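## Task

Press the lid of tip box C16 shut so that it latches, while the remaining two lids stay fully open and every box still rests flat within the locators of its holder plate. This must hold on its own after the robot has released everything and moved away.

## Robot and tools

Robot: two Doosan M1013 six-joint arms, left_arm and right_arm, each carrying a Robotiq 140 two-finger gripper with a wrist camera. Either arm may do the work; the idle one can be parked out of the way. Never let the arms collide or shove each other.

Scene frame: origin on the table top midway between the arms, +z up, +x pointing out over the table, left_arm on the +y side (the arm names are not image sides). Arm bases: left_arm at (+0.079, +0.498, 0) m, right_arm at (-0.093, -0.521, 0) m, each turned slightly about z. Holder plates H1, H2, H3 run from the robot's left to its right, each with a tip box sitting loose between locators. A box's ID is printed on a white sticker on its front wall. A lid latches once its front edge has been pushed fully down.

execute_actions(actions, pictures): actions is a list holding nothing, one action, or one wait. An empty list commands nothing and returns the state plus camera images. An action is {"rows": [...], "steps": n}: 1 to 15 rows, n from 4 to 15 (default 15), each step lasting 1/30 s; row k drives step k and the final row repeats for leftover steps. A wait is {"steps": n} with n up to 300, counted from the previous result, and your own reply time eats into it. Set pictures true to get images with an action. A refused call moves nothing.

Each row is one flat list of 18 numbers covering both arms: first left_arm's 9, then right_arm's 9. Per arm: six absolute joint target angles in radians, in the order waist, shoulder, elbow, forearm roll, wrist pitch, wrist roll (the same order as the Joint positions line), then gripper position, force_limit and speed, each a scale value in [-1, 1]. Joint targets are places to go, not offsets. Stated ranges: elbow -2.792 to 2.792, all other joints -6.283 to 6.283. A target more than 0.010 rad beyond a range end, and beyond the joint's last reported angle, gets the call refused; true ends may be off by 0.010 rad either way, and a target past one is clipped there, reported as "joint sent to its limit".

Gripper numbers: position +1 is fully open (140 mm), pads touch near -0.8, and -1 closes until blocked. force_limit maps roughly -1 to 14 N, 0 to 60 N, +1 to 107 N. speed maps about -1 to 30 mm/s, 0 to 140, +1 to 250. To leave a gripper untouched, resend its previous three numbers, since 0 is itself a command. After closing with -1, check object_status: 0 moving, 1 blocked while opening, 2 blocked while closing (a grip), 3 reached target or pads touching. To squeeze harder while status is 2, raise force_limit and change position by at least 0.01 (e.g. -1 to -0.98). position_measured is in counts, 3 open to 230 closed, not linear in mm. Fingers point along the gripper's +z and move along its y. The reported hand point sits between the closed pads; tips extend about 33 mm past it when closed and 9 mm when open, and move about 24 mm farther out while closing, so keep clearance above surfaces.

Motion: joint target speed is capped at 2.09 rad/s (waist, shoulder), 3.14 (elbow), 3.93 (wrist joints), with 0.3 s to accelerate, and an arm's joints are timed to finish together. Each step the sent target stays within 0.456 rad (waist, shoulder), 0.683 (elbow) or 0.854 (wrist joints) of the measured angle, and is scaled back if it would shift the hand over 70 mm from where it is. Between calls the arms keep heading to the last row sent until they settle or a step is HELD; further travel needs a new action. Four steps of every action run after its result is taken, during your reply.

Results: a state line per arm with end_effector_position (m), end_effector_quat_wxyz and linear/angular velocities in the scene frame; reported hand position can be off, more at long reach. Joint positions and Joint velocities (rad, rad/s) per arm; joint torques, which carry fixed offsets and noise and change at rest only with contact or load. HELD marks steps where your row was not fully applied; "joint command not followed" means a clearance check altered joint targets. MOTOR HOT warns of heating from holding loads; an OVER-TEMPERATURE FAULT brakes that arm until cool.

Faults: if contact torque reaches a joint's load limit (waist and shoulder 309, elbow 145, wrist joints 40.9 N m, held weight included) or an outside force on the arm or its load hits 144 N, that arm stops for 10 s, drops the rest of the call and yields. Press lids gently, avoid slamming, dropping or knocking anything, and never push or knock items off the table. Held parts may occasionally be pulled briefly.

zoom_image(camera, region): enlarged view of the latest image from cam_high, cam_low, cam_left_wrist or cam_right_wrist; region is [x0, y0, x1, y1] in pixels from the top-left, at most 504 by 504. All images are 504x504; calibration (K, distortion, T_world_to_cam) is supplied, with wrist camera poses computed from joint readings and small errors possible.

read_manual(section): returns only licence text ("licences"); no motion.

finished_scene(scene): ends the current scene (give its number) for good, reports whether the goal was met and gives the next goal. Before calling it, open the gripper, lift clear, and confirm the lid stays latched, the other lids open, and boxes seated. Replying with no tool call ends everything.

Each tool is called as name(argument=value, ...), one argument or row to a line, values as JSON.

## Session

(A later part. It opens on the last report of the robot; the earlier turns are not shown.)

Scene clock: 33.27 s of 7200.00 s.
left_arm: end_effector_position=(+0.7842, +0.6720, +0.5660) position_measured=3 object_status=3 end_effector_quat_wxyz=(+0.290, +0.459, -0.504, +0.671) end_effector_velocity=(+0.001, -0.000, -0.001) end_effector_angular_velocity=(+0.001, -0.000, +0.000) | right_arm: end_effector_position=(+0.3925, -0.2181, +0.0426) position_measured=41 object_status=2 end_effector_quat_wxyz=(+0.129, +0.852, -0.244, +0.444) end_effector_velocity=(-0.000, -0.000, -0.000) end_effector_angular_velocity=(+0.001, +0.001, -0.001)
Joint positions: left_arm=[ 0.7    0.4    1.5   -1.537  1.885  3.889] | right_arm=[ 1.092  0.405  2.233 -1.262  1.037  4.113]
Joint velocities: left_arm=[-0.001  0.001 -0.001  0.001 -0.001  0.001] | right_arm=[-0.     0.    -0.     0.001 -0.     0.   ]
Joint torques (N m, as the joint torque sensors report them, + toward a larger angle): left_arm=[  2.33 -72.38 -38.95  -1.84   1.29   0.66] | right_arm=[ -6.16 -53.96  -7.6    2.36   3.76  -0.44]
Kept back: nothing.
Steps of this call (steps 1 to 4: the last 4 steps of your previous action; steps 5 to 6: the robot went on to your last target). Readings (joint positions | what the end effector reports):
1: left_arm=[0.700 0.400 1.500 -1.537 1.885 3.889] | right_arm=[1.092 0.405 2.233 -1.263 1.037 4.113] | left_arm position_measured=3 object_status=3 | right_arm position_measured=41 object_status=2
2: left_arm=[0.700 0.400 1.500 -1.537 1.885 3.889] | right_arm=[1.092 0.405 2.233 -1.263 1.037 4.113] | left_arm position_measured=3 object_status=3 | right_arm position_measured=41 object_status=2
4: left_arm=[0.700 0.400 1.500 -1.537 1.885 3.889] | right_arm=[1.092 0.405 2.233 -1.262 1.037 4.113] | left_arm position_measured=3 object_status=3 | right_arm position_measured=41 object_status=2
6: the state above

execute_actions(
  actions=[
    {"rows":[[0.0,0.2,1.458,0,1.45,0.892,1,0,0,1.092,0.405,2.233,-1.262,1.037,4.113,-0.98,-0.5,-0.3]]},
  ],
)

execute_actions(
  actions=[
    {"steps":15},
  ],
)

execute_actions(
  actions=[
    {"rows":[[-1.126,0.3,1.458,0,1.38,0.892,1,0,0,1.092,0.405,2.233,-1.262,1.037,4.113,-0.98,-0.5,-0.3]]},
  ],
)

execute_actions(
  actions=[
    {"steps":20},
  ],
  pictures=true,
)

Scene clock: 34.00 s of 7200.00 s.
left_arm: end_effector_position=(+0.7905, +0.5306, +0.4878) position_measured=3 object_status=3 end_effector_quat_wxyz=(+0.353, +0.625, -0.544, +0.434) end_effector_velocity=(-0.058, -0.402, -0.303) end_effector_angular_velocity=(+1.384, +1.548, -0.137) | right_arm: end_effector_position=(+0.3924, -0.2183, +0.0426) position_measured=41 object_status=2 end_effector_quat_wxyz=(+0.130, +0.852, -0.245, +0.444) end_effector_velocity=(-0.000, -0.000, +0.000) end_effector_angular_velocity=(-0.000, -0.000, -0.001)
Joint positions: left_arm=[ 0.486  0.32   1.483 -1.135  1.711  3.487] | right_arm=[ 1.092  0.405  2.233 -1.262  1.037  4.113]
Joint velocities: left_arm=[-0.798 -0.234 -0.049  1.488 -0.506 -1.488] | right_arm=[-0.    -0.     0.     0.     0.001  0.   ]
Joint torques (N m, as the joint torque sensors report them, + toward a larger angle): left_arm=[  1.69 -69.19 -40.02  -0.31   1.5   -0.43] | right_arm=[ -7.25 -53.19  -3.28   4.25   4.57  -0.43]
Steps of this call (steps 1 to 11: the robot went on to your last target; steps 12 to 22: the first 11 steps of this action). Readings (joint positions | what the end effector reports):
12: left_arm=[0.699 0.400 1.500 -1.536 1.884 3.888] | right_arm=[1.092 0.405 2.233 -1.262 1.037 4.113] | left_arm position_measured=3 object_status=3 | right_arm position_measured=41 object_status=2
13: left_arm=[0.693 0.397 1.500 -1.524 1.878 3.876] | right_arm=[1.092 0.405 2.233 -1.262 1.037 4.113] | left_arm position_measured=3 object_status=3 | right_arm position_measured=41 object_status=2
15: left_arm=[0.658 0.382 1.496 -1.458 1.845 3.810] | right_arm=[1.092 0.405 2.233 -1.262 1.037 4.113] | left_arm position_measured=3 object_status=3 | right_arm position_measured=41 object_status=2
19: left_arm=[0.563 0.344 1.488 -1.280 1.764 3.631] | right_arm=[1.092 0.405 2.233 -1.262 1.037 4.113] | left_arm position_measured=3 object_status=3 | right_arm position_measured=41 object_status=2
22: the state above

Scene clock: 34.50 s of 7200.00 s.
left_arm: end_effector_position=(+0.7643, +0.4854, +0.3728) position_measured=3 object_status=3 end_effector_quat_wxyz=(+0.049, +0.971, -0.232, +0.011) end_effector_velocity=(+0.039, +0.041, +0.030) end_effector_angular_velocity=(+0.726, +0.123, +3.319) | right_arm: end_effector_position=(+0.3924, -0.2183, +0.0426) position_measured=41 object_status=2 end_effector_quat_wxyz=(+0.130, +0.852, -0.245, +0.444) end_effector_velocity=(-0.000, -0.000, -0.000) end_effector_angular_velocity=(-0.000, +0.000, -0.000)
Joint positions: left_arm=[ 0.04   0.21   1.46  -0.101  1.471  2.03 ] | right_arm=[ 1.092  0.405  2.233 -1.262  1.037  4.113]
Joint velocities: left_arm=[-0.29  -0.069 -0.013  0.73  -0.153 -3.684] | right_arm=[-0.  0.  0. -0.  0.  0.]
Joint torques (N m, as the joint torque sensors report them, + toward a larger angle): left_arm=[ 10.72 -56.38 -41.81   3.08   0.92  -0.27] | right_arm=[ -7.71 -53.    -3.44   4.17   4.55  -0.45]
Kept back: nothing.
Steps of this call (steps 1 to 4: the last 4 steps of your previous action; steps 5 to 15: the robot went on to your last target). Readings (joint positions | what the end effector reports):
1: left_arm=[0.458 0.312 1.482 -1.084 1.694 3.436] | right_arm=[1.092 0.405 2.233 -1.262 1.037 4.113] | left_arm position_measured=3 object_status=3 | right_arm position_measured=41 object_status=2
2: left_arm=[0.430 0.305 1.480 -1.030 1.678 3.382] | right_arm=[1.092 0.405 2.233 -1.262 1.037 4.113] | left_arm position_measured=3 object_status=3 | right_arm position_measured=41 object_status=2
4: left_arm=[0.369 0.290 1.477 -0.913 1.645 3.265] | right_arm=[1.092 0.405 2.233 -1.262 1.037 4.113] | left_arm position_measured=3 object_status=3 | right_arm position_measured=41 object_status=2
8: left_arm=[0.208 0.251 1.469 -0.556 1.560 2.905] | right_arm=[1.092 0.405 2.233 -1.262 1.037 4.113] | left_arm position_measured=3 object_status=3 | right_arm position_measured=41 object_status=2
15: the state above

Scene clock: 34.87 s of 7200.00 s.
left_arm: end_effector_position=(+0.7691, +0.3422, +0.3484) position_measured=3 object_status=3 end_effector_quat_wxyz=(+0.019, +1.000, -0.006, +0.001) end_effector_velocity=(-0.061, -0.493, -0.069) end_effector_angular_velocity=(+0.062, +0.025, +0.041) | right_arm: end_effector_position=(+0.3924, -0.2183, +0.0426) position_measured=41 object_status=2 end_effector_quat_wxyz=(+0.130, +0.852, -0.245, +0.444) end_effector_velocity=(-0.000, -0.000, -0.000) end_effector_angular_velocity=(-0.001, +0.001, +0.001)
Joint positions: left_arm=[-0.193  0.244  1.459 -0.037  1.428  1.334] | right_arm=[ 1.092  0.405  2.233 -1.262  1.037  4.113]
Joint velocities: left_arm=[-0.725  0.099 -0.002  0.063 -0.085 -0.772] | right_arm=[-0.    -0.     0.001 -0.    -0.001 -0.   ]
Joint torques (N m, as the joint torque sensors report them, + toward a larger angle): left_arm=[  4.83 -65.26 -43.38   4.66   0.81  -0.14] | right_arm=[ -7.21 -53.06  -3.01   4.25   4.62  -0.41]
Steps of this call (steps 1 to 11: the first 11 steps of this action). Readings (joint positions | what the end effector reports):
1: left_arm=[0.031 0.208 1.460 -0.079 1.467 1.907] | right_arm=[1.092 0.405 2.233 -1.262 1.037 4.113] | left_arm position_measured=3 object_status=3 | right_arm position_measured=41 object_status=2
2: left_arm=[0.021 0.208 1.459 -0.062 1.462 1.794] | right_arm=[1.092 0.405 2.233 -1.262 1.037 4.113] | left_arm position_measured=3 object_status=3 | right_arm position_measured=41 object_status=2
4: left_arm=[-0.017 0.213 1.459 -0.053 1.453 1.610] | right_arm=[1.092 0.405 2.233 -1.262 1.037 4.113] | left_arm position_measured=3 object_status=3 | right_arm position_measured=41 object_status=2
8: left_arm=[-0.120 0.233 1.459 -0.044 1.437 1.417] | right_arm=[1.092 0.405 2.233 -1.262 1.037 4.113] | left_arm position_measured=3 object_status=3 | right_arm position_measured=41 object_status=2
11: the state above

Scene clock: 35.53 s of 7200.00 s.
left_arm: end_effector_position=(+0.6368, +0.0335, +0.3210) position_measured=3 object_status=3 end_effector_quat_wxyz=(+0.006, +0.995, -0.097, -0.001) end_effector_velocity=(-0.314, -0.399, -0.022) end_effector_angular_velocity=(+0.018, -0.006, -0.474) | right_arm: end_effector_position=(+0.3924, -0.2183, +0.0426) position_measured=41 object_status=2 end_effector_quat_wxyz=(+0.130, +0.852, -0.245, +0.444) end_effector_velocity=(+0.000, +0.000, +0.000) end_effector_angular_velocity=(+0.001, -0.001, -0.001)
Joint positions: left_arm=[-0.676  0.282  1.458 -0.012  1.395  1.031] | right_arm=[ 1.092  0.405  2.233 -1.262  1.037  4.113]
Joint velocities: left_arm=[-0.707  0.03   0.     0.019 -0.025 -0.235] | right_arm=[ 0.    -0.    -0.    -0.     0.     0.001]
Joint torques (N m, as the joint torque sensors report them, + toward a larger angle): left_arm=[ -1.2  -67.86 -41.62   5.06   0.44   0.2 ] | right_arm=[ -7.87 -52.94  -3.62   4.14   4.65  -0.42]
Kept back: nothing.
Steps of this call (steps 1 to 4: the last 4 steps of your previous action; steps 5 to 20: the robot went on to your last target). Readings (joint positions | what the end effector reports):
1: left_arm=[-0.218 0.247 1.459 -0.035 1.425 1.309] | right_arm=[1.092 0.405 2.233 -1.262 1.037 4.113] | left_arm position_measured=3 object_status=3 | right_arm position_measured=41 object_status=2
2: left_arm=[-0.242 0.250 1.459 -0.033 1.423 1.285] | right_arm=[1.092 0.405 2.233 -1.262 1.037 4.113] | left_arm position_measured=3 object_status=3 | right_arm position_measured=41 object_status=2
4: left_arm=[-0.291 0.256 1.459 -0.029 1.418 1.242] | right_arm=[1.092 0.405 2.233 -1.262 1.037 4.113] | left_arm position_measured=3 object_status=3 | right_arm position_measured=41 object_status=2
8: left_arm=[-0.388 0.265 1.459 -0.023 1.410 1.169] | right_arm=[1.092 0.405 2.233 -1.262 1.037 4.113] | left_arm position_measured=3 object_status=3 | right_arm position_measured=41 object_status=2
20: the state above
camera_calibration (this result's frames):
cam_left_wrist: T_world_to_cam=[[-0.101005, -0.99461, -0.0234291, 0.111432], [-0.925126, 0.0852338, 0.36997, 0.476313], [-0.365979, 0.0590437, -0.928748, 0.708395], [0, 0, 0, 1]] pos_world=[0.711162, 0.0284072, 0.48431]
cam_right_wrist: T_world_to_cam=[[-0.571068, -0.81086, -0.128015, 0.0579056], [-0.629114, 0.532474, -0.566292, 0.3936], [0.527348, -0.242855, -0.814202, -0.039749], [0, 0, 0, 1]] pos_world=[0.301649, -0.172281, 0.197942]

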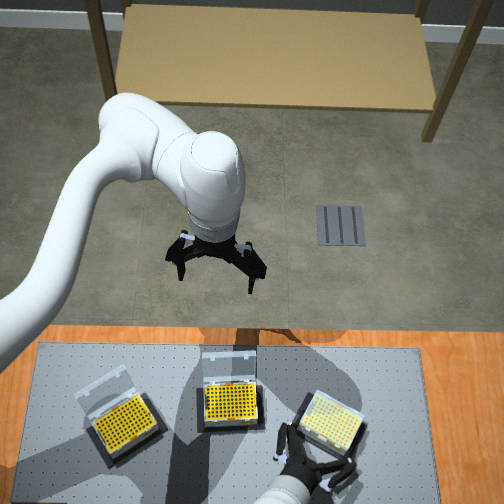

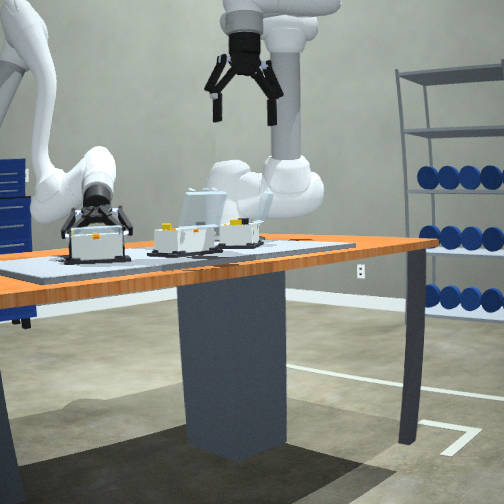

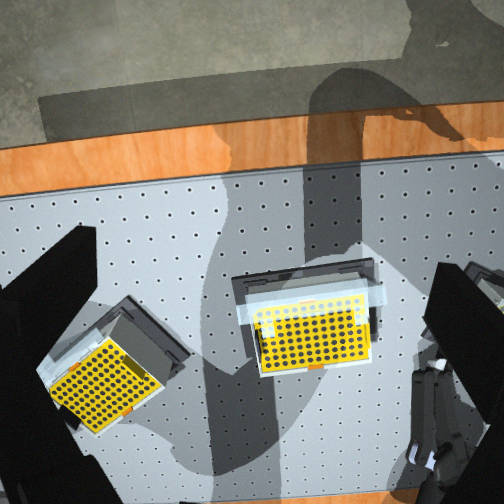

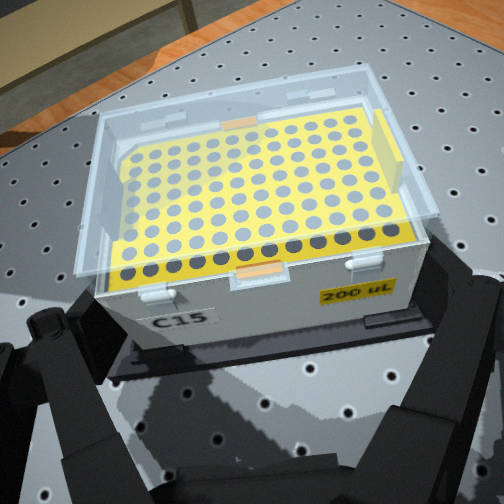

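execute_actions(
  actions=[
    {"steps":20},
  ],
)

execute_actions(
  actions=[
    {"rows":[[-1.126,0.441,1.458,0,1.242,0.892,1,0,0,1.092,0.405,2.233,-1.262,1.037,4.113,-0.98,-0.5,-0.3]]},
  ],
  pictures=true,
)

Scene clock: 36.20 s of 7200.00 s.
left_arm: end_effector_position=(+0.3879, -0.1677, +0.3083) position_measured=3 object_status=3 end_effector_quat_wxyz=(+0.001, +0.968, -0.250, +0.001) end_effector_velocity=(-0.105, -0.051, -0.004) end_effector_angular_velocity=(+0.002, -0.004, -0.114) | right_arm: end_effector_position=(+0.3924, -0.2183, +0.0426) position_measured=41 object_status=2 end_effector_quat_wxyz=(+0.130, +0.852, -0.245, +0.444) end_effector_velocity=(-0.000, -0.000, -0.000) end_effector_angular_velocity=(-0.001, +0.001, +0.001)
Joint positions: left_arm=[-1.122  0.3    1.458 -0.     1.38   0.893] | right_arm=[ 1.092  0.405  2.233 -1.262  1.037  4.113]
Joint velocities: left_arm=[-0.161  0.005  0.     0.005 -0.005 -0.048] | right_arm=[-0.    -0.     0.    -0.    -0.001 -0.001]
Joint torques (N m, as the joint torque sensors report them, + toward a larger angle): left_arm=[ 30.59 -73.82 -42.93   6.17   0.6    0.3 ] | right_arm=[ -7.95 -53.65  -3.26   4.11   4.62  -0.41]
Kept back: nothing.
Steps of this call (steps 1 to 20: the robot went on to your last target). Readings (joint positions | what the end effector reports):
1: left_arm=[-0.700 0.283 1.458 -0.011 1.394 1.023] | right_arm=[1.092 0.405 2.233 -1.262 1.037 4.113] | left_arm position_measured=3 object_status=3 | right_arm position_measured=41 object_status=2
2: left_arm=[-0.724 0.284 1.458 -0.010 1.393 1.016] | right_arm=[1.092 0.405 2.233 -1.262 1.037 4.113] | left_arm position_measured=3 object_status=3 | right_arm position_measured=41 object_status=2
4: left_arm=[-0.771 0.286 1.458 -0.009 1.392 1.001] | right_arm=[1.092 0.405 2.233 -1.262 1.037 4.113] | left_arm position_measured=3 object_status=3 | right_arm position_measured=41 object_status=2
8: left_arm=[-0.867 0.290 1.458 -0.007 1.389 0.972] | right_arm=[1.092 0.405 2.233 -1.262 1.037 4.113] | left_arm position_measured=3 object_status=3 | right_arm position_measured=41 object_status=2
20: the state above

Scene clock: 36.57 s of 7200.00 s.
left_arm: end_effector_position=(+0.4082, -0.2245, +0.2009) position_measured=3 object_status=3 end_effector_quat_wxyz=(+0.000, +0.968, -0.251, +0.000) end_effector_velocity=(+0.002, -0.005, +0.000) end_effector_angular_velocity=(-0.015, -0.006, +0.001) | right_arm: end_effector_position=(+0.3924, -0.2183, +0.0426) position_measured=41 object_status=2 end_effector_quat_wxyz=(+0.130, +0.852, -0.245, +0.444) end_effector_velocity=(-0.000, -0.000, -0.000) end_effector_angular_velocity=(-0.001, +0.000, +0.000)
Joint positions: left_arm=[-1.126  0.44   1.458  0.     1.243  0.892] | right_arm=[ 1.092  0.405  2.233 -1.262  1.037  4.113]
Joint velocities: left_arm=[ 0.    -0.    -0.     0.    -0.015 -0.001] | right_arm=[-0.    -0.     0.001 -0.     0.    -0.   ]
Joint torques (N m, as the joint torque sensors report them, + toward a larger angle): left_arm=[   4.77 -101.15  -47.74    5.47    0.58    0.13] | right_arm=[ -8.11 -53.48  -3.28   4.24   4.75  -0.44]
Steps of this call (steps 1 to 11: the first 11 steps of this action). Readings (joint positions | what the end effector reports):
1: left_arm=[-1.125 0.301 1.458 -0.000 1.379 0.892] | right_arm=[1.092 0.405 2.233 -1.262 1.037 4.113] | left_arm position_measured=3 object_status=3 | right_arm position_measured=41 object_status=2
2: left_arm=[-1.125 0.306 1.457 0.000 1.373 0.892] | right_arm=[1.092 0.405 2.233 -1.262 1.037 4.113] | left_arm position_measured=3 object_status=3 | right_arm position_measured=41 object_status=2
4: left_arm=[-1.125 0.342 1.457 0.000 1.339 0.892] | right_arm=[1.092 0.405 2.233 -1.262 1.037 4.113] | left_arm position_measured=3 object_status=3 | right_arm position_measured=41 object_status=2
8: left_arm=[-1.126 0.422 1.458 0.000 1.261 0.892] | right_arm=[1.092 0.405 2.233 -1.262 1.037 4.113] | left_arm position_measured=3 object_status=3 | right_arm position_measured=41 object_status=2
11: the state above
camera_calibration (this result's frames):
cam_left_wrist: T_world_to_cam=[[-0.402108, -0.914889, -0.0358728, -0.0278534], [-0.856574, 0.362061, 0.367686, 0.365853], [-0.323403, 0.178577, -0.929258, 0.537955], [0, 0, 0, 1]] pos_world=[0.476156, -0.25401, 0.364381]
cam_right_wrist: T_world_to_cam=[[-0.571078, -0.810854, -0.128006, 0.0579054], [-0.629097, 0.53247, -0.566316, 0.393602], [0.527359, -0.242883, -0.814187, -0.0397562], [0, 0, 0, 1]] pos_world=[0.301648, -0.172284, 0.197946]

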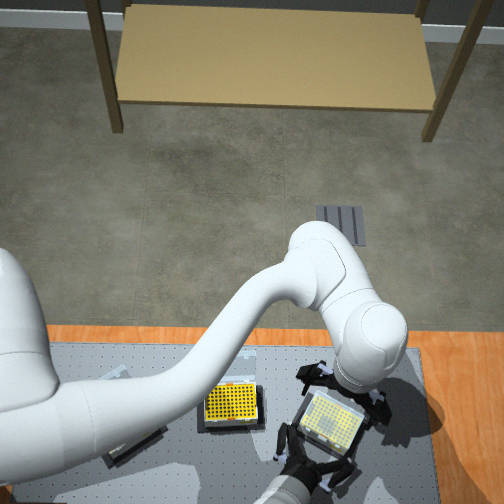

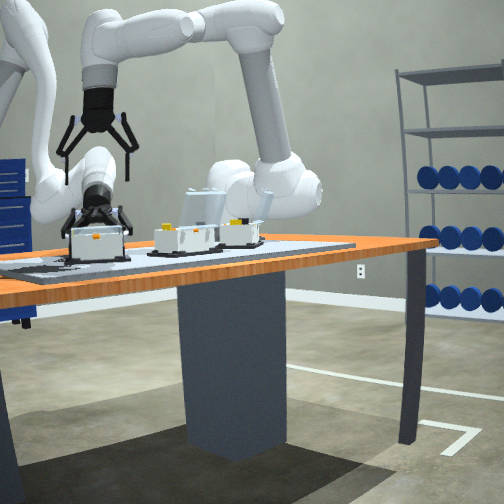

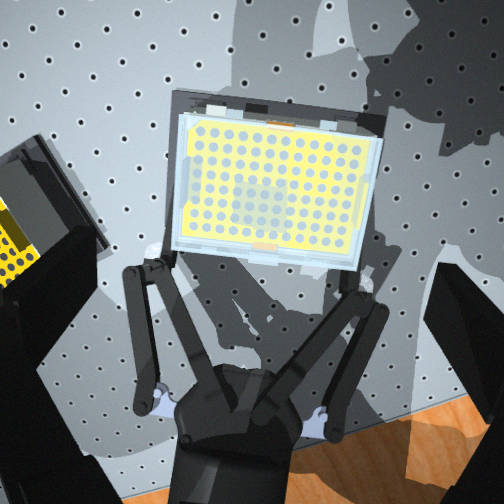

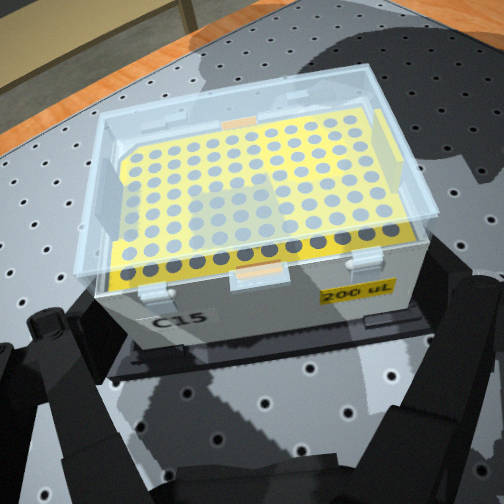

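execute_actions(
  actions=[
    {"rows":[[-1.134,0.44,1.49,0,1.21,0.884,1,0,0,1.092,0.405,2.233,-1.262,1.037,4.113,-0.98,-0.5,-0.3],[-1.134,0.44,1.49,0,1.21,0.884,1,0,0,1.092,0.405,2.233,-1.262,1.037,4.113,-0.98,-0.5,-0.3],[-1.134,0.44,1.49,0,1.21,0.884,1,0,0,1.092,0.405,2.233,-1.262,1.037,4.113,-0.98,-0.5,-0.3],[-1.134,0.44,1.49,0,1.21,0.884,1,0,0,1.092,0.405,2.233,-1.262,1.037,4.113,-0.98,-0.5,-0.3],[-1.134,0.4947,1.5774,0,1.0695,0.884,1,0,0,1.092,0.405,2.233,-1.262,1.037,4.113,-0.98,-0.5,-0.3]]},
  ],
  pictures=true,
)

zoom_image(
  camera="cam_low",
  region=[30, 170, 170, 280],
)

Scene clock: 37.37 s of 7200.00 s.
left_arm: end_effector_position=(+0.3989, -0.2185, +0.0987) position_measured=3 object_status=3 end_effector_quat_wxyz=(-0.000, +0.968, -0.251, -0.000) end_effector_velocity=(-0.003, +0.006, -0.095) end_effector_angular_velocity=(-0.010, -0.003, -0.000) | right_arm: end_effector_position=(+0.3924, -0.2183, +0.0426) position_measured=41 object_status=2 end_effector_quat_wxyz=(+0.130, +0.852, -0.245, +0.444) end_effector_velocity=(+0.000, +0.000, -0.000) end_effector_angular_velocity=(+0.001, -0.001, -0.001)
Joint positions: left_arm=[-1.134  0.494  1.576 -0.     1.074  0.884] | right_arm=[ 1.092  0.405  2.233 -1.262  1.037  4.113]
Joint velocities: left_arm=[-0.     0.058  0.1   -0.001 -0.169  0.   ] | right_arm=[ 0.     0.    -0.    -0.    -0.     0.002]
Joint torques (N m, as the joint torque sensors report them, + toward a larger angle): left_arm=[   5.17 -128.87  -60.29    6.5    -0.2     0.31] | right_arm=[ -8.2  -52.03  -3.08   4.27   4.58  -0.49]
Steps of this call (steps 1 to 4: the last 4 steps of your previous action; steps 5 to 13: the robot went on to your last target; steps 14 to 24: the first 11 steps of this action). Readings (joint positions | what the end effector reports):
14: left_arm=[-1.126 0.441 1.459 0.000 1.241 0.892] | right_arm=[1.092 0.405 2.233 -1.262 1.037 4.113] | left_arm position_measured=3 object_status=3 | right_arm position_measured=41 object_status=2
15: left_arm=[-1.128 0.441 1.467 0.000 1.232 0.889] | right_arm=[1.092 0.405 2.233 -1.262 1.037 4.113] | left_arm position_measured=3 object_status=3 | right_arm position_measured=41 object_status=2
17: left_arm=[-1.133 0.441 1.487 -0.000 1.213 0.885] | right_arm=[1.092 0.405 2.233 -1.262 1.037 4.113] | left_arm position_measured=3 object_status=3 | right_arm position_measured=41 object_status=2
21: left_arm=[-1.134 0.469 1.537 -0.000 1.135 0.884] | right_arm=[1.092 0.405 2.233 -1.262 1.037 4.113] | left_arm position_measured=3 object_status=3 | right_arm position_measured=41 object_status=2
24: the state above
camera_calibration (this result's frames):
cam_left_wrist: T_world_to_cam=[[-0.402087, -0.914857, -0.0369253, -0.029632], [-0.856298, 0.36146, 0.368917, 0.39291], [-0.324159, 0.179956, -0.928729, 0.439485], [0, 0, 0, 1]] pos_world=[0.466996, -0.248218, 0.262118]
cam_right_wrist: T_world_to_cam=[[-0.571081, -0.810855, -0.127988, 0.0579017], [-0.6291, 0.532461, -0.56632, 0.393598], [0.527352, -0.242898, -0.814187, -0.0397637], [0, 0, 0, 1]] pos_world=[0.301648, -0.172284, 0.197938]

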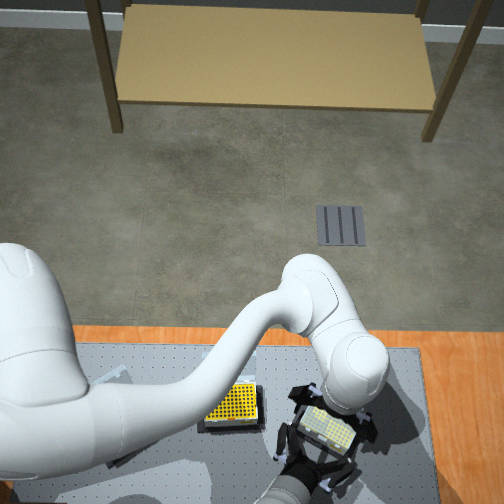

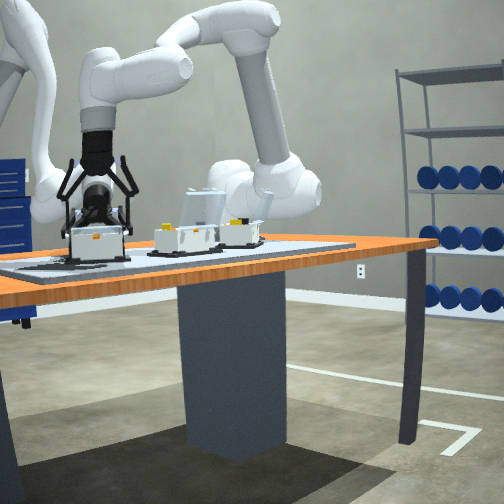

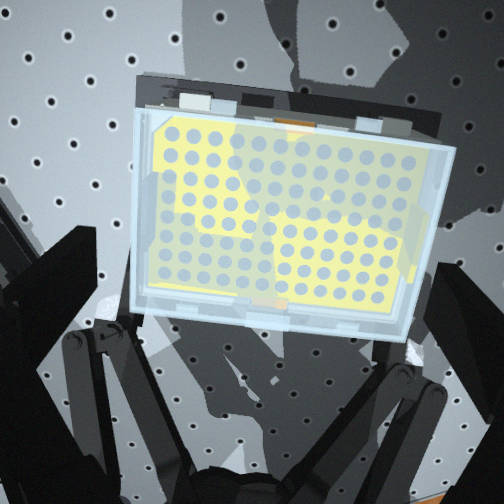

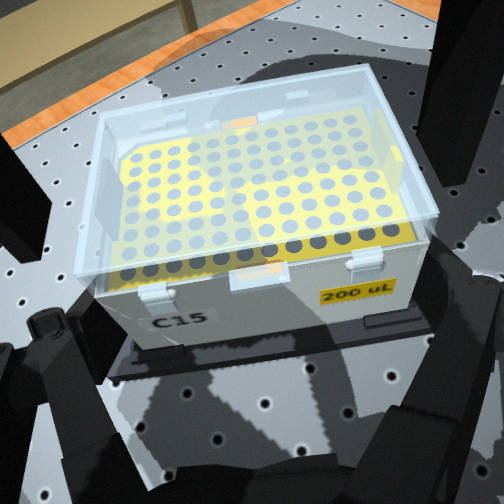

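Region (30, 170, 170, 280) of cam_low's 504x504 image, scaled by 3.600, with more detail than that image has; it fills the top 396 rows of this view, and the rest is white.

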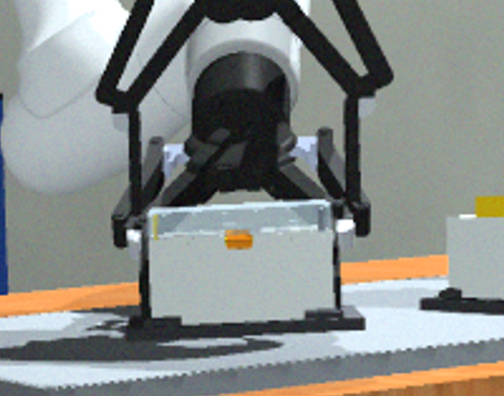

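execute_actions(
  actions=[
    {"rows":[[-1.138,0.497,1.574,0,1.0706,0.88,-1,-1,-0.5,1.092,0.405,2.233,-1.262,1.037,4.113,-0.98,-0.5,-0.3]]},
  ],
)

execute_actions(
  actions=[
    {"steps":10},
  ],
  pictures=true,
)

zoom_image(
  camera="cam_low",
  region=[30, 170, 170, 280],
)

Scene clock: 38.00 s of 7200.00 s.
left_arm: end_effector_position=(+0.3966, -0.2216, +0.0969) position_measured=41 object_status=0 end_effector_quat_wxyz=(+0.000, +0.968, -0.251, +0.000) end_effector_velocity=(+0.000, -0.000, +0.001) end_effector_angular_velocity=(-0.001, -0.000, -0.001) | right_arm: end_effector_position=(+0.3924, -0.2183, +0.0426) position_measured=41 object_status=2 end_effector_quat_wxyz=(+0.130, +0.852, -0.245, +0.444) end_effector_velocity=(+0.000, -0.000, +0.000) end_effector_angular_velocity=(-0.000, -0.001, -0.000)
Joint positions: left_arm=[-1.138  0.497  1.574 -0.     1.07   0.88 ] | right_arm=[ 1.092  0.405  2.233 -1.262  1.037  4.113]
Joint velocities: left_arm=[-0.    -0.001 -0.001  0.     0.     0.001] | right_arm=[ 0.    -0.    -0.     0.     0.001 -0.   ]
Joint torques (N m, as the joint torque sensors report them, + toward a larger angle): left_arm=[ 12.27 -72.74 -30.49   8.8    2.39  -0.13] | right_arm=[ -8.4  -54.33  -2.95   3.98   5.15  -0.61]
Steps of this call (steps 1 to 4: the last 4 steps of your previous action; steps 5 to 8: the robot went on to your last target; steps 9 to 19: the first 11 steps of this action). Readings (joint positions | what the end effector reports):
9: left_arm=[-1.134 0.495 1.577 -0.000 1.070 0.883] | right_arm=[1.092 0.405 2.233 -1.262 1.037 4.113] | left_arm position_measured=3 object_status=0 | right_arm position_measured=41 object_status=2
10: left_arm=[-1.136 0.496 1.576 -0.000 1.070 0.882] | right_arm=[1.092 0.405 2.233 -1.262 1.037 4.113] | left_arm position_measured=7 object_status=0 | right_arm position_measured=41 object_status=2
12: left_arm=[-1.138 0.497 1.575 -0.000 1.070 0.880] | right_arm=[1.092 0.405 2.233 -1.262 1.037 4.113] | left_arm position_measured=16 object_status=0 | right_arm position_measured=41 object_status=2
16: left_arm=[-1.138 0.497 1.574 -0.000 1.070 0.880] | right_arm=[1.092 0.405 2.233 -1.262 1.037 4.113] | left_arm position_measured=34 object_status=0 | right_arm position_measured=41 object_status=2
19: the state above

Scene clock: 38.33 s of 7200.00 s.
left_arm: end_effector_position=(+0.3966, -0.2215, +0.0969) position_measured=41 object_status=2 end_effector_quat_wxyz=(+0.000, +0.968, -0.251, +0.000) end_effector_velocity=(+0.001, +0.000, -0.001) end_effector_angular_velocity=(+0.001, +0.000, +0.003) | right_arm: end_effector_position=(+0.3924, -0.2183, +0.0426) position_measured=41 object_status=2 end_effector_quat_wxyz=(+0.130, +0.852, -0.245, +0.444) end_effector_velocity=(-0.000, -0.000, +0.000) end_effector_angular_velocity=(+0.001, -0.001, -0.001)
Joint positions: left_arm=[-1.138  0.497  1.574 -0.     1.071  0.88 ] | right_arm=[ 1.092  0.405  2.233 -1.262  1.037  4.113]
Joint velocities: left_arm=[ 0.001  0.001 -0.    -0.     0.    -0.001] | right_arm=[ 0.    -0.     0.     0.    -0.     0.002]
Joint torques (N m, as the joint torque sensors report them, + toward a larger angle): left_arm=[ 18.58 -75.51 -30.61   9.42   3.12  -0.31] | right_arm=[ -8.74 -53.47  -2.93   4.06   5.2   -0.44]
Kept back: nothing.
Steps of this call (steps 1 to 4: the last 4 steps of your previous action; steps 5 to 10: the robot went on to your last target). Readings (joint positions | what the end effector reports):
1: left_arm=[-1.138 0.497 1.574 -0.000 1.070 0.880] | right_arm=[1.092 0.405 2.233 -1.262 1.037 4.113] | left_arm position_measured=41 object_status=0 | right_arm position_measured=41 object_status=2
2: left_arm=[-1.138 0.497 1.574 -0.000 1.070 0.880] | right_arm=[1.092 0.405 2.233 -1.262 1.037 4.113] | left_arm position_measured=41 object_status=0 | right_arm position_measured=41 object_status=2
4: left_arm=[-1.138 0.497 1.574 -0.000 1.070 0.880] | right_arm=[1.092 0.405 2.233 -1.262 1.037 4.113] | left_arm position_measured=41 object_status=2 | right_arm position_measured=41 object_status=2
8: left_arm=[-1.138 0.497 1.574 -0.000 1.071 0.880] | right_arm=[1.092 0.405 2.233 -1.262 1.037 4.113] | left_arm position_measured=41 object_status=2 | right_arm position_measured=41 object_status=2
10: the state above
camera_calibration (this result's frames):
cam_left_wrist: T_world_to_cam=[[-0.402109, -0.914887, -0.0359213, -0.033444], [-0.856481, 0.361991, 0.367972, 0.393021], [-0.323649, 0.178731, -0.929143, 0.437238], [0, 0, 0, 1]] pos_world=[0.464679, -0.251016, 0.260435]
cam_right_wrist: T_world_to_cam=[[-0.571094, -0.810848, -0.127971, 0.0579008], [-0.629101, 0.532464, -0.566316, 0.393592], [0.527336, -0.242913, -0.814193, -0.039768], [0, 0, 0, 1]] pos_world=[0.301647, -0.172285, 0.197928]

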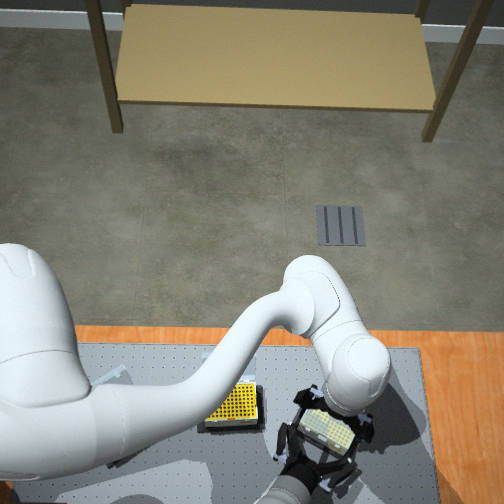

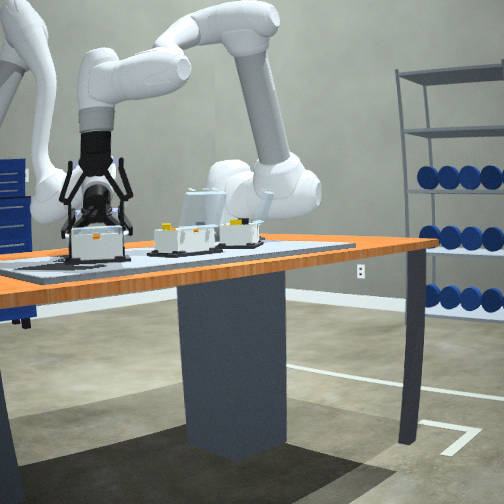

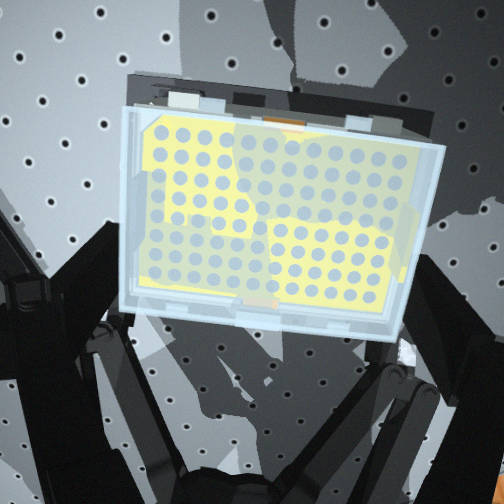

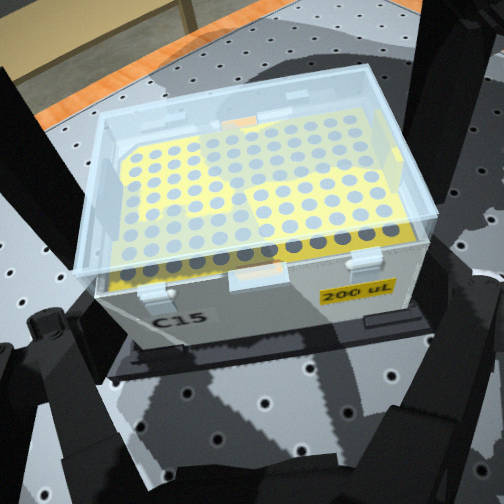

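Region (30, 170, 170, 280) of cam_low's 504x504 image, scaled by 3.600, with more detail than that image has; it fills the top 396 rows of this view, and the rest is white.

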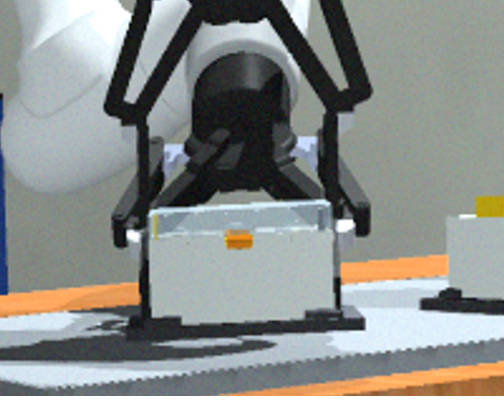

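execute_actions(
  actions=[
    {"rows":[[-1.135,0.4964,1.567,0,1.078,0.883,-1,-1,-0.5,1.092,0.405,2.233,-1.262,1.037,4.113,-0.98,-0.5,-0.3],[-1.135,0.4964,1.567,0,1.078,0.883,-1,-1,-0.5,1.092,0.405,2.233,-1.262,1.037,4.113,-0.98,-0.5,-0.3],[-1.135,0.4964,1.567,0,1.078,0.883,-1,-1,-0.5,1.092,0.405,2.233,-1.262,1.037,4.113,-0.98,-0.5,-0.3],[-1.1315,0.4953,1.5543,0,1.092,0.8865,-1,-1,-0.5,1.092,0.405,2.233,-1.262,1.037,4.113,-0.98,-0.5,-0.3]],"steps":12},
  ],
  pictures=true,
)

zoom_image(
  camera="cam_low",
  region=[30, 170, 170, 280],
)

Scene clock: 39.07 s of 7200.00 s.
left_arm: end_effector_position=(+0.4029, -0.2237, +0.1077) position_measured=41 object_status=2 end_effector_quat_wxyz=(+0.000, +0.968, -0.251, -0.000) end_effector_velocity=(+0.002, +0.000, +0.004) end_effector_angular_velocity=(+0.005, +0.003, -0.000) | right_arm: end_effector_position=(+0.3924, -0.2183, +0.0426) position_measured=42 object_status=2 end_effector_quat_wxyz=(+0.130, +0.852, -0.245, +0.444) end_effector_velocity=(+0.000, +0.000, +0.000) end_effector_angular_velocity=(+0.001, +0.000, +0.000)
Joint positions: left_arm=[-1.132  0.495  1.555 -0.     1.091  0.886] | right_arm=[ 1.092  0.405  2.233 -1.262  1.037  4.113]
Joint velocities: left_arm=[ 0.003  0.001 -0.009 -0.001  0.014  0.004] | right_arm=[-0. -0. -0.  0. -0. -0.]
Joint torques (N m, as the joint torque sensors report them, + toward a larger angle): left_arm=[ 32.51 -76.06 -28.49  15.61   5.45  -0.91] | right_arm=[ -9.52 -52.12   6.1    8.66   6.46   0.96]
Steps of this call (steps 1 to 14: the robot went on to your last target; steps 15 to 22: the first 8 steps of this action). Readings (joint positions | what the end effector reports):
15: left_arm=[-1.138 0.497 1.573 -0.000 1.071 0.880] | right_arm=[1.092 0.405 2.233 -1.262 1.037 4.113] | left_arm position_measured=41 object_status=2 | right_arm position_measured=41 object_status=2
16: left_arm=[-1.137 0.497 1.571 -0.000 1.075 0.881] | right_arm=[1.092 0.405 2.233 -1.262 1.037 4.113] | left_arm position_measured=41 object_status=2 | right_arm position_measured=41 object_status=2
18: left_arm=[-1.135 0.497 1.567 -0.000 1.079 0.883] | right_arm=[1.092 0.405 2.233 -1.262 1.037 4.113] | left_arm position_measured=41 object_status=2 | right_arm position_measured=41 object_status=2
22: the state above
camera_calibration (this result's frames):
cam_left_wrist: T_world_to_cam=[[-0.402051, -0.914911, -0.0359684, -0.0325497], [-0.856492, 0.361911, 0.368023, 0.395211], [-0.323691, 0.178771, -0.929121, 0.449629], [0, 0, 0, 1]] pos_world=[0.470949, -0.253192, 0.271142]
cam_right_wrist: T_world_to_cam=[[-0.571096, -0.810848, -0.127969, 0.0579006], [-0.629099, 0.532464, -0.566319, 0.393592], [0.527337, -0.242917, -0.814191, -0.039769], [0, 0, 0, 1]] pos_world=[0.301647, -0.172286, 0.197929]

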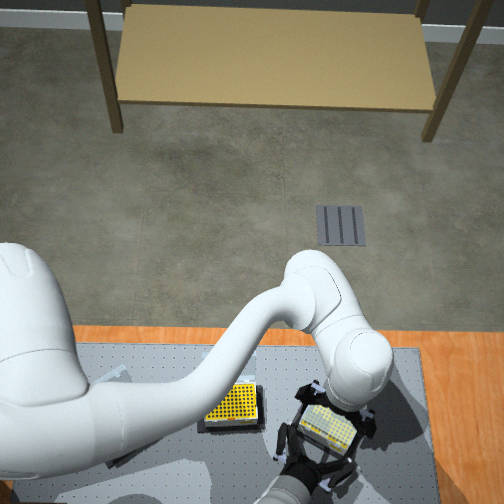

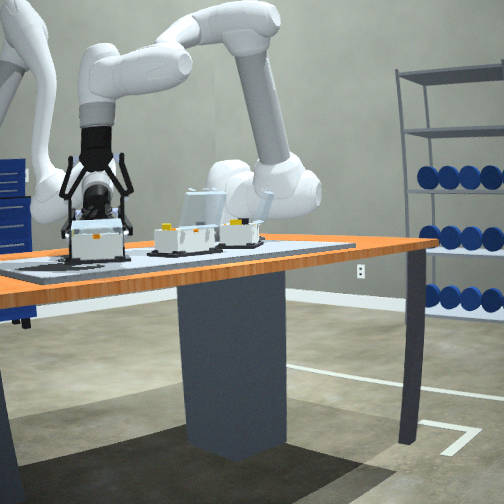

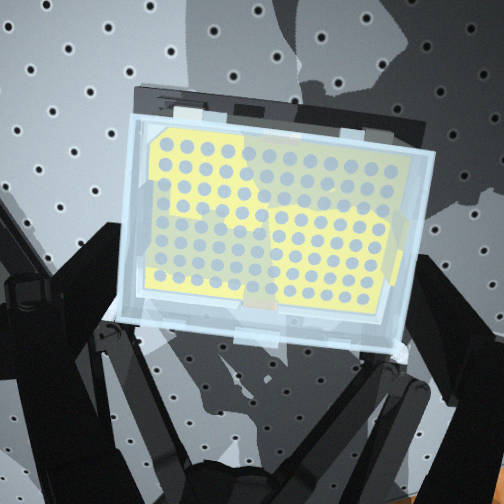

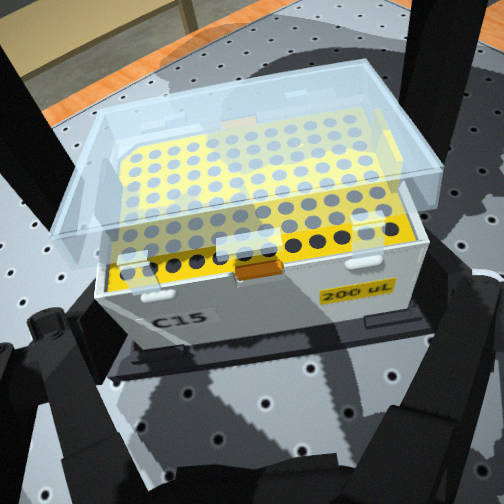

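Region (30, 170, 170, 280) of cam_low's 504x504 image, scaled by 3.600, with more detail than that image has; it fills the top 396 rows of this view, and the rest is white.

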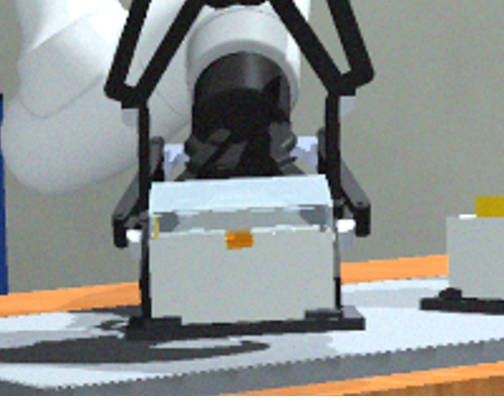

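execute_actions(
  actions=[
    {"rows":[[-1.126,0.4995,1.5375,0,1.1046,0.892,-1,-1,-0.5,1.092,0.405,2.233,-1.262,1.037,4.113,-0.98,-0.5,-0.3],[-1.126,0.4995,1.5375,0,1.1046,0.892,-1,-1,-0.5,1.092,0.405,2.233,-1.262,1.037,4.113,-0.98,-0.5,-0.3],[-1.126,0.4995,1.5375,0,1.1046,0.892,-1,-1,-0.5,1.092,0.405,2.233,-1.262,1.037,4.113,-0.98,-0.5,-0.3],[-1.126,0.4995,1.5375,0,1.1046,0.892,-1,-1,-0.5,1.092,0.405,2.233,-1.262,1.037,4.113,-0.98,-0.5,-0.3],[-1.117,0.51,1.5104,0,1.121,0.901,-1,-1,-0.5,1.092,0.405,2.233,-1.262,1.037,4.113,-0.98,-0.5,-0.3]],"steps":12},
  ],
  pictures=true,
)

zoom_image(
  camera="cam_low",
  region=[30, 150, 170, 280],
)

Scene clock: 39.77 s of 7200.00 s.
left_arm: end_effector_position=(+0.4186, -0.2326, +0.1178) position_measured=41 object_status=2 end_effector_quat_wxyz=(+0.000, +0.968, -0.251, +0.000) end_effector_velocity=(+0.032, -0.018, +0.014) end_effector_angular_velocity=(+0.002, +0.001, +0.002) | right_arm: end_effector_position=(+0.3924, -0.2183, +0.0426) position_measured=42 object_status=2 end_effector_quat_wxyz=(+0.130, +0.852, -0.245, +0.444) end_effector_velocity=(-0.000, +0.000, -0.000) end_effector_angular_velocity=(+0.000, +0.000, +0.000)
Joint positions: left_arm=[-1.118  0.509  1.513 -0.     1.119  0.9  ] | right_arm=[ 1.092  0.405  2.233 -1.262  1.037  4.113]
Joint velocities: left_arm=[ 0.028  0.034 -0.082  0.     0.05   0.026] | right_arm=[ 0.    -0.     0.     0.    -0.001 -0.   ]
Joint torques (N m, as the joint torque sensors report them, + toward a larger angle): left_arm=[ 26.39 -79.92 -19.99  15.08   5.9   -1.14] | right_arm=[-10.15 -52.92   5.91   8.72   6.81   0.98]
Steps of this call (steps 1 to 4: the last 4 steps of your previous action; steps 5 to 13: the robot went on to your last target; steps 14 to 21: the first 8 steps of this action). Readings (joint positions | what the end effector reports):
14: left_arm=[-1.131 0.495 1.553 -0.000 1.093 0.887] | right_arm=[1.092 0.405 2.233 -1.262 1.037 4.113] | left_arm position_measured=41 object_status=2 | right_arm position_measured=42 object_status=2
15: left_arm=[-1.129 0.497 1.547 -0.000 1.098 0.889] | right_arm=[1.092 0.405 2.233 -1.262 1.037 4.113] | left_arm position_measured=41 object_status=2 | right_arm position_measured=42 object_status=2
17: left_arm=[-1.126 0.499 1.539 -0.000 1.104 0.892] | right_arm=[1.092 0.405 2.233 -1.262 1.037 4.113] | left_arm position_measured=41 object_status=2 | right_arm position_measured=42 object_status=2
21: the state above
camera_calibration (this result's frames):
cam_left_wrist: T_world_to_cam=[[-0.401929, -0.914975, -0.0356907, -0.0341983], [-0.856618, 0.361951, 0.367691, 0.408232], [-0.32351, 0.178359, -0.929263, 0.465553], [0, 0, 0, 1]] pos_world=[0.486564, -0.262086, 0.281297]
cam_right_wrist: T_world_to_cam=[[-0.571078, -0.81086, -0.12797, 0.0578971], [-0.629104, 0.532448, -0.566328, 0.393594], [0.52735, -0.242911, -0.814185, -0.039772], [0, 0, 0, 1]] pos_world=[0.301649, -0.172283, 0.197931]

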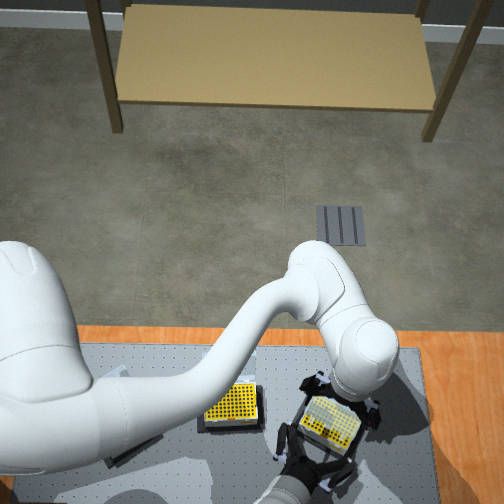

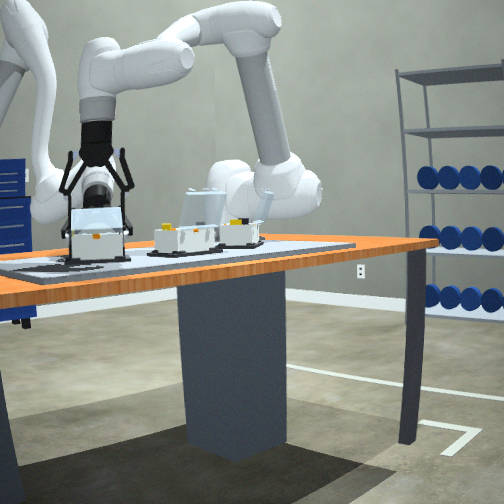

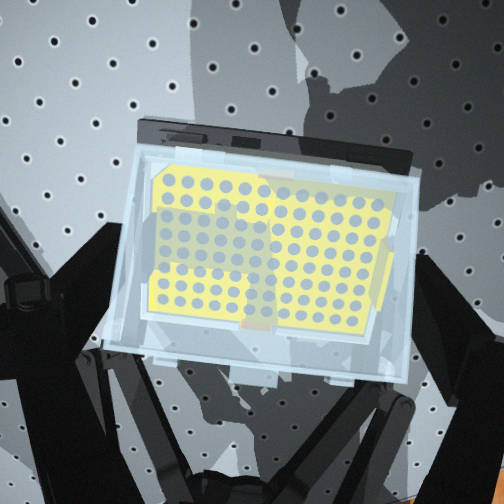

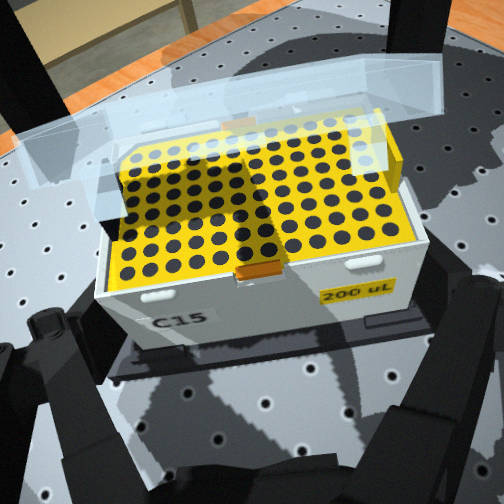

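Region (30, 150, 170, 280) of cam_low's 504x504 image, scaled by 3.600, with more detail than that image has; it fills the top 468 rows of this view, and the rest is white.

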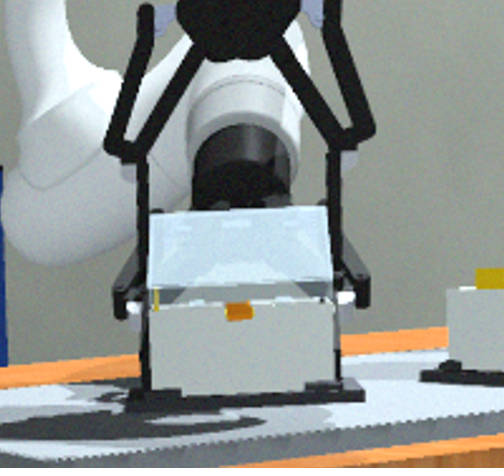

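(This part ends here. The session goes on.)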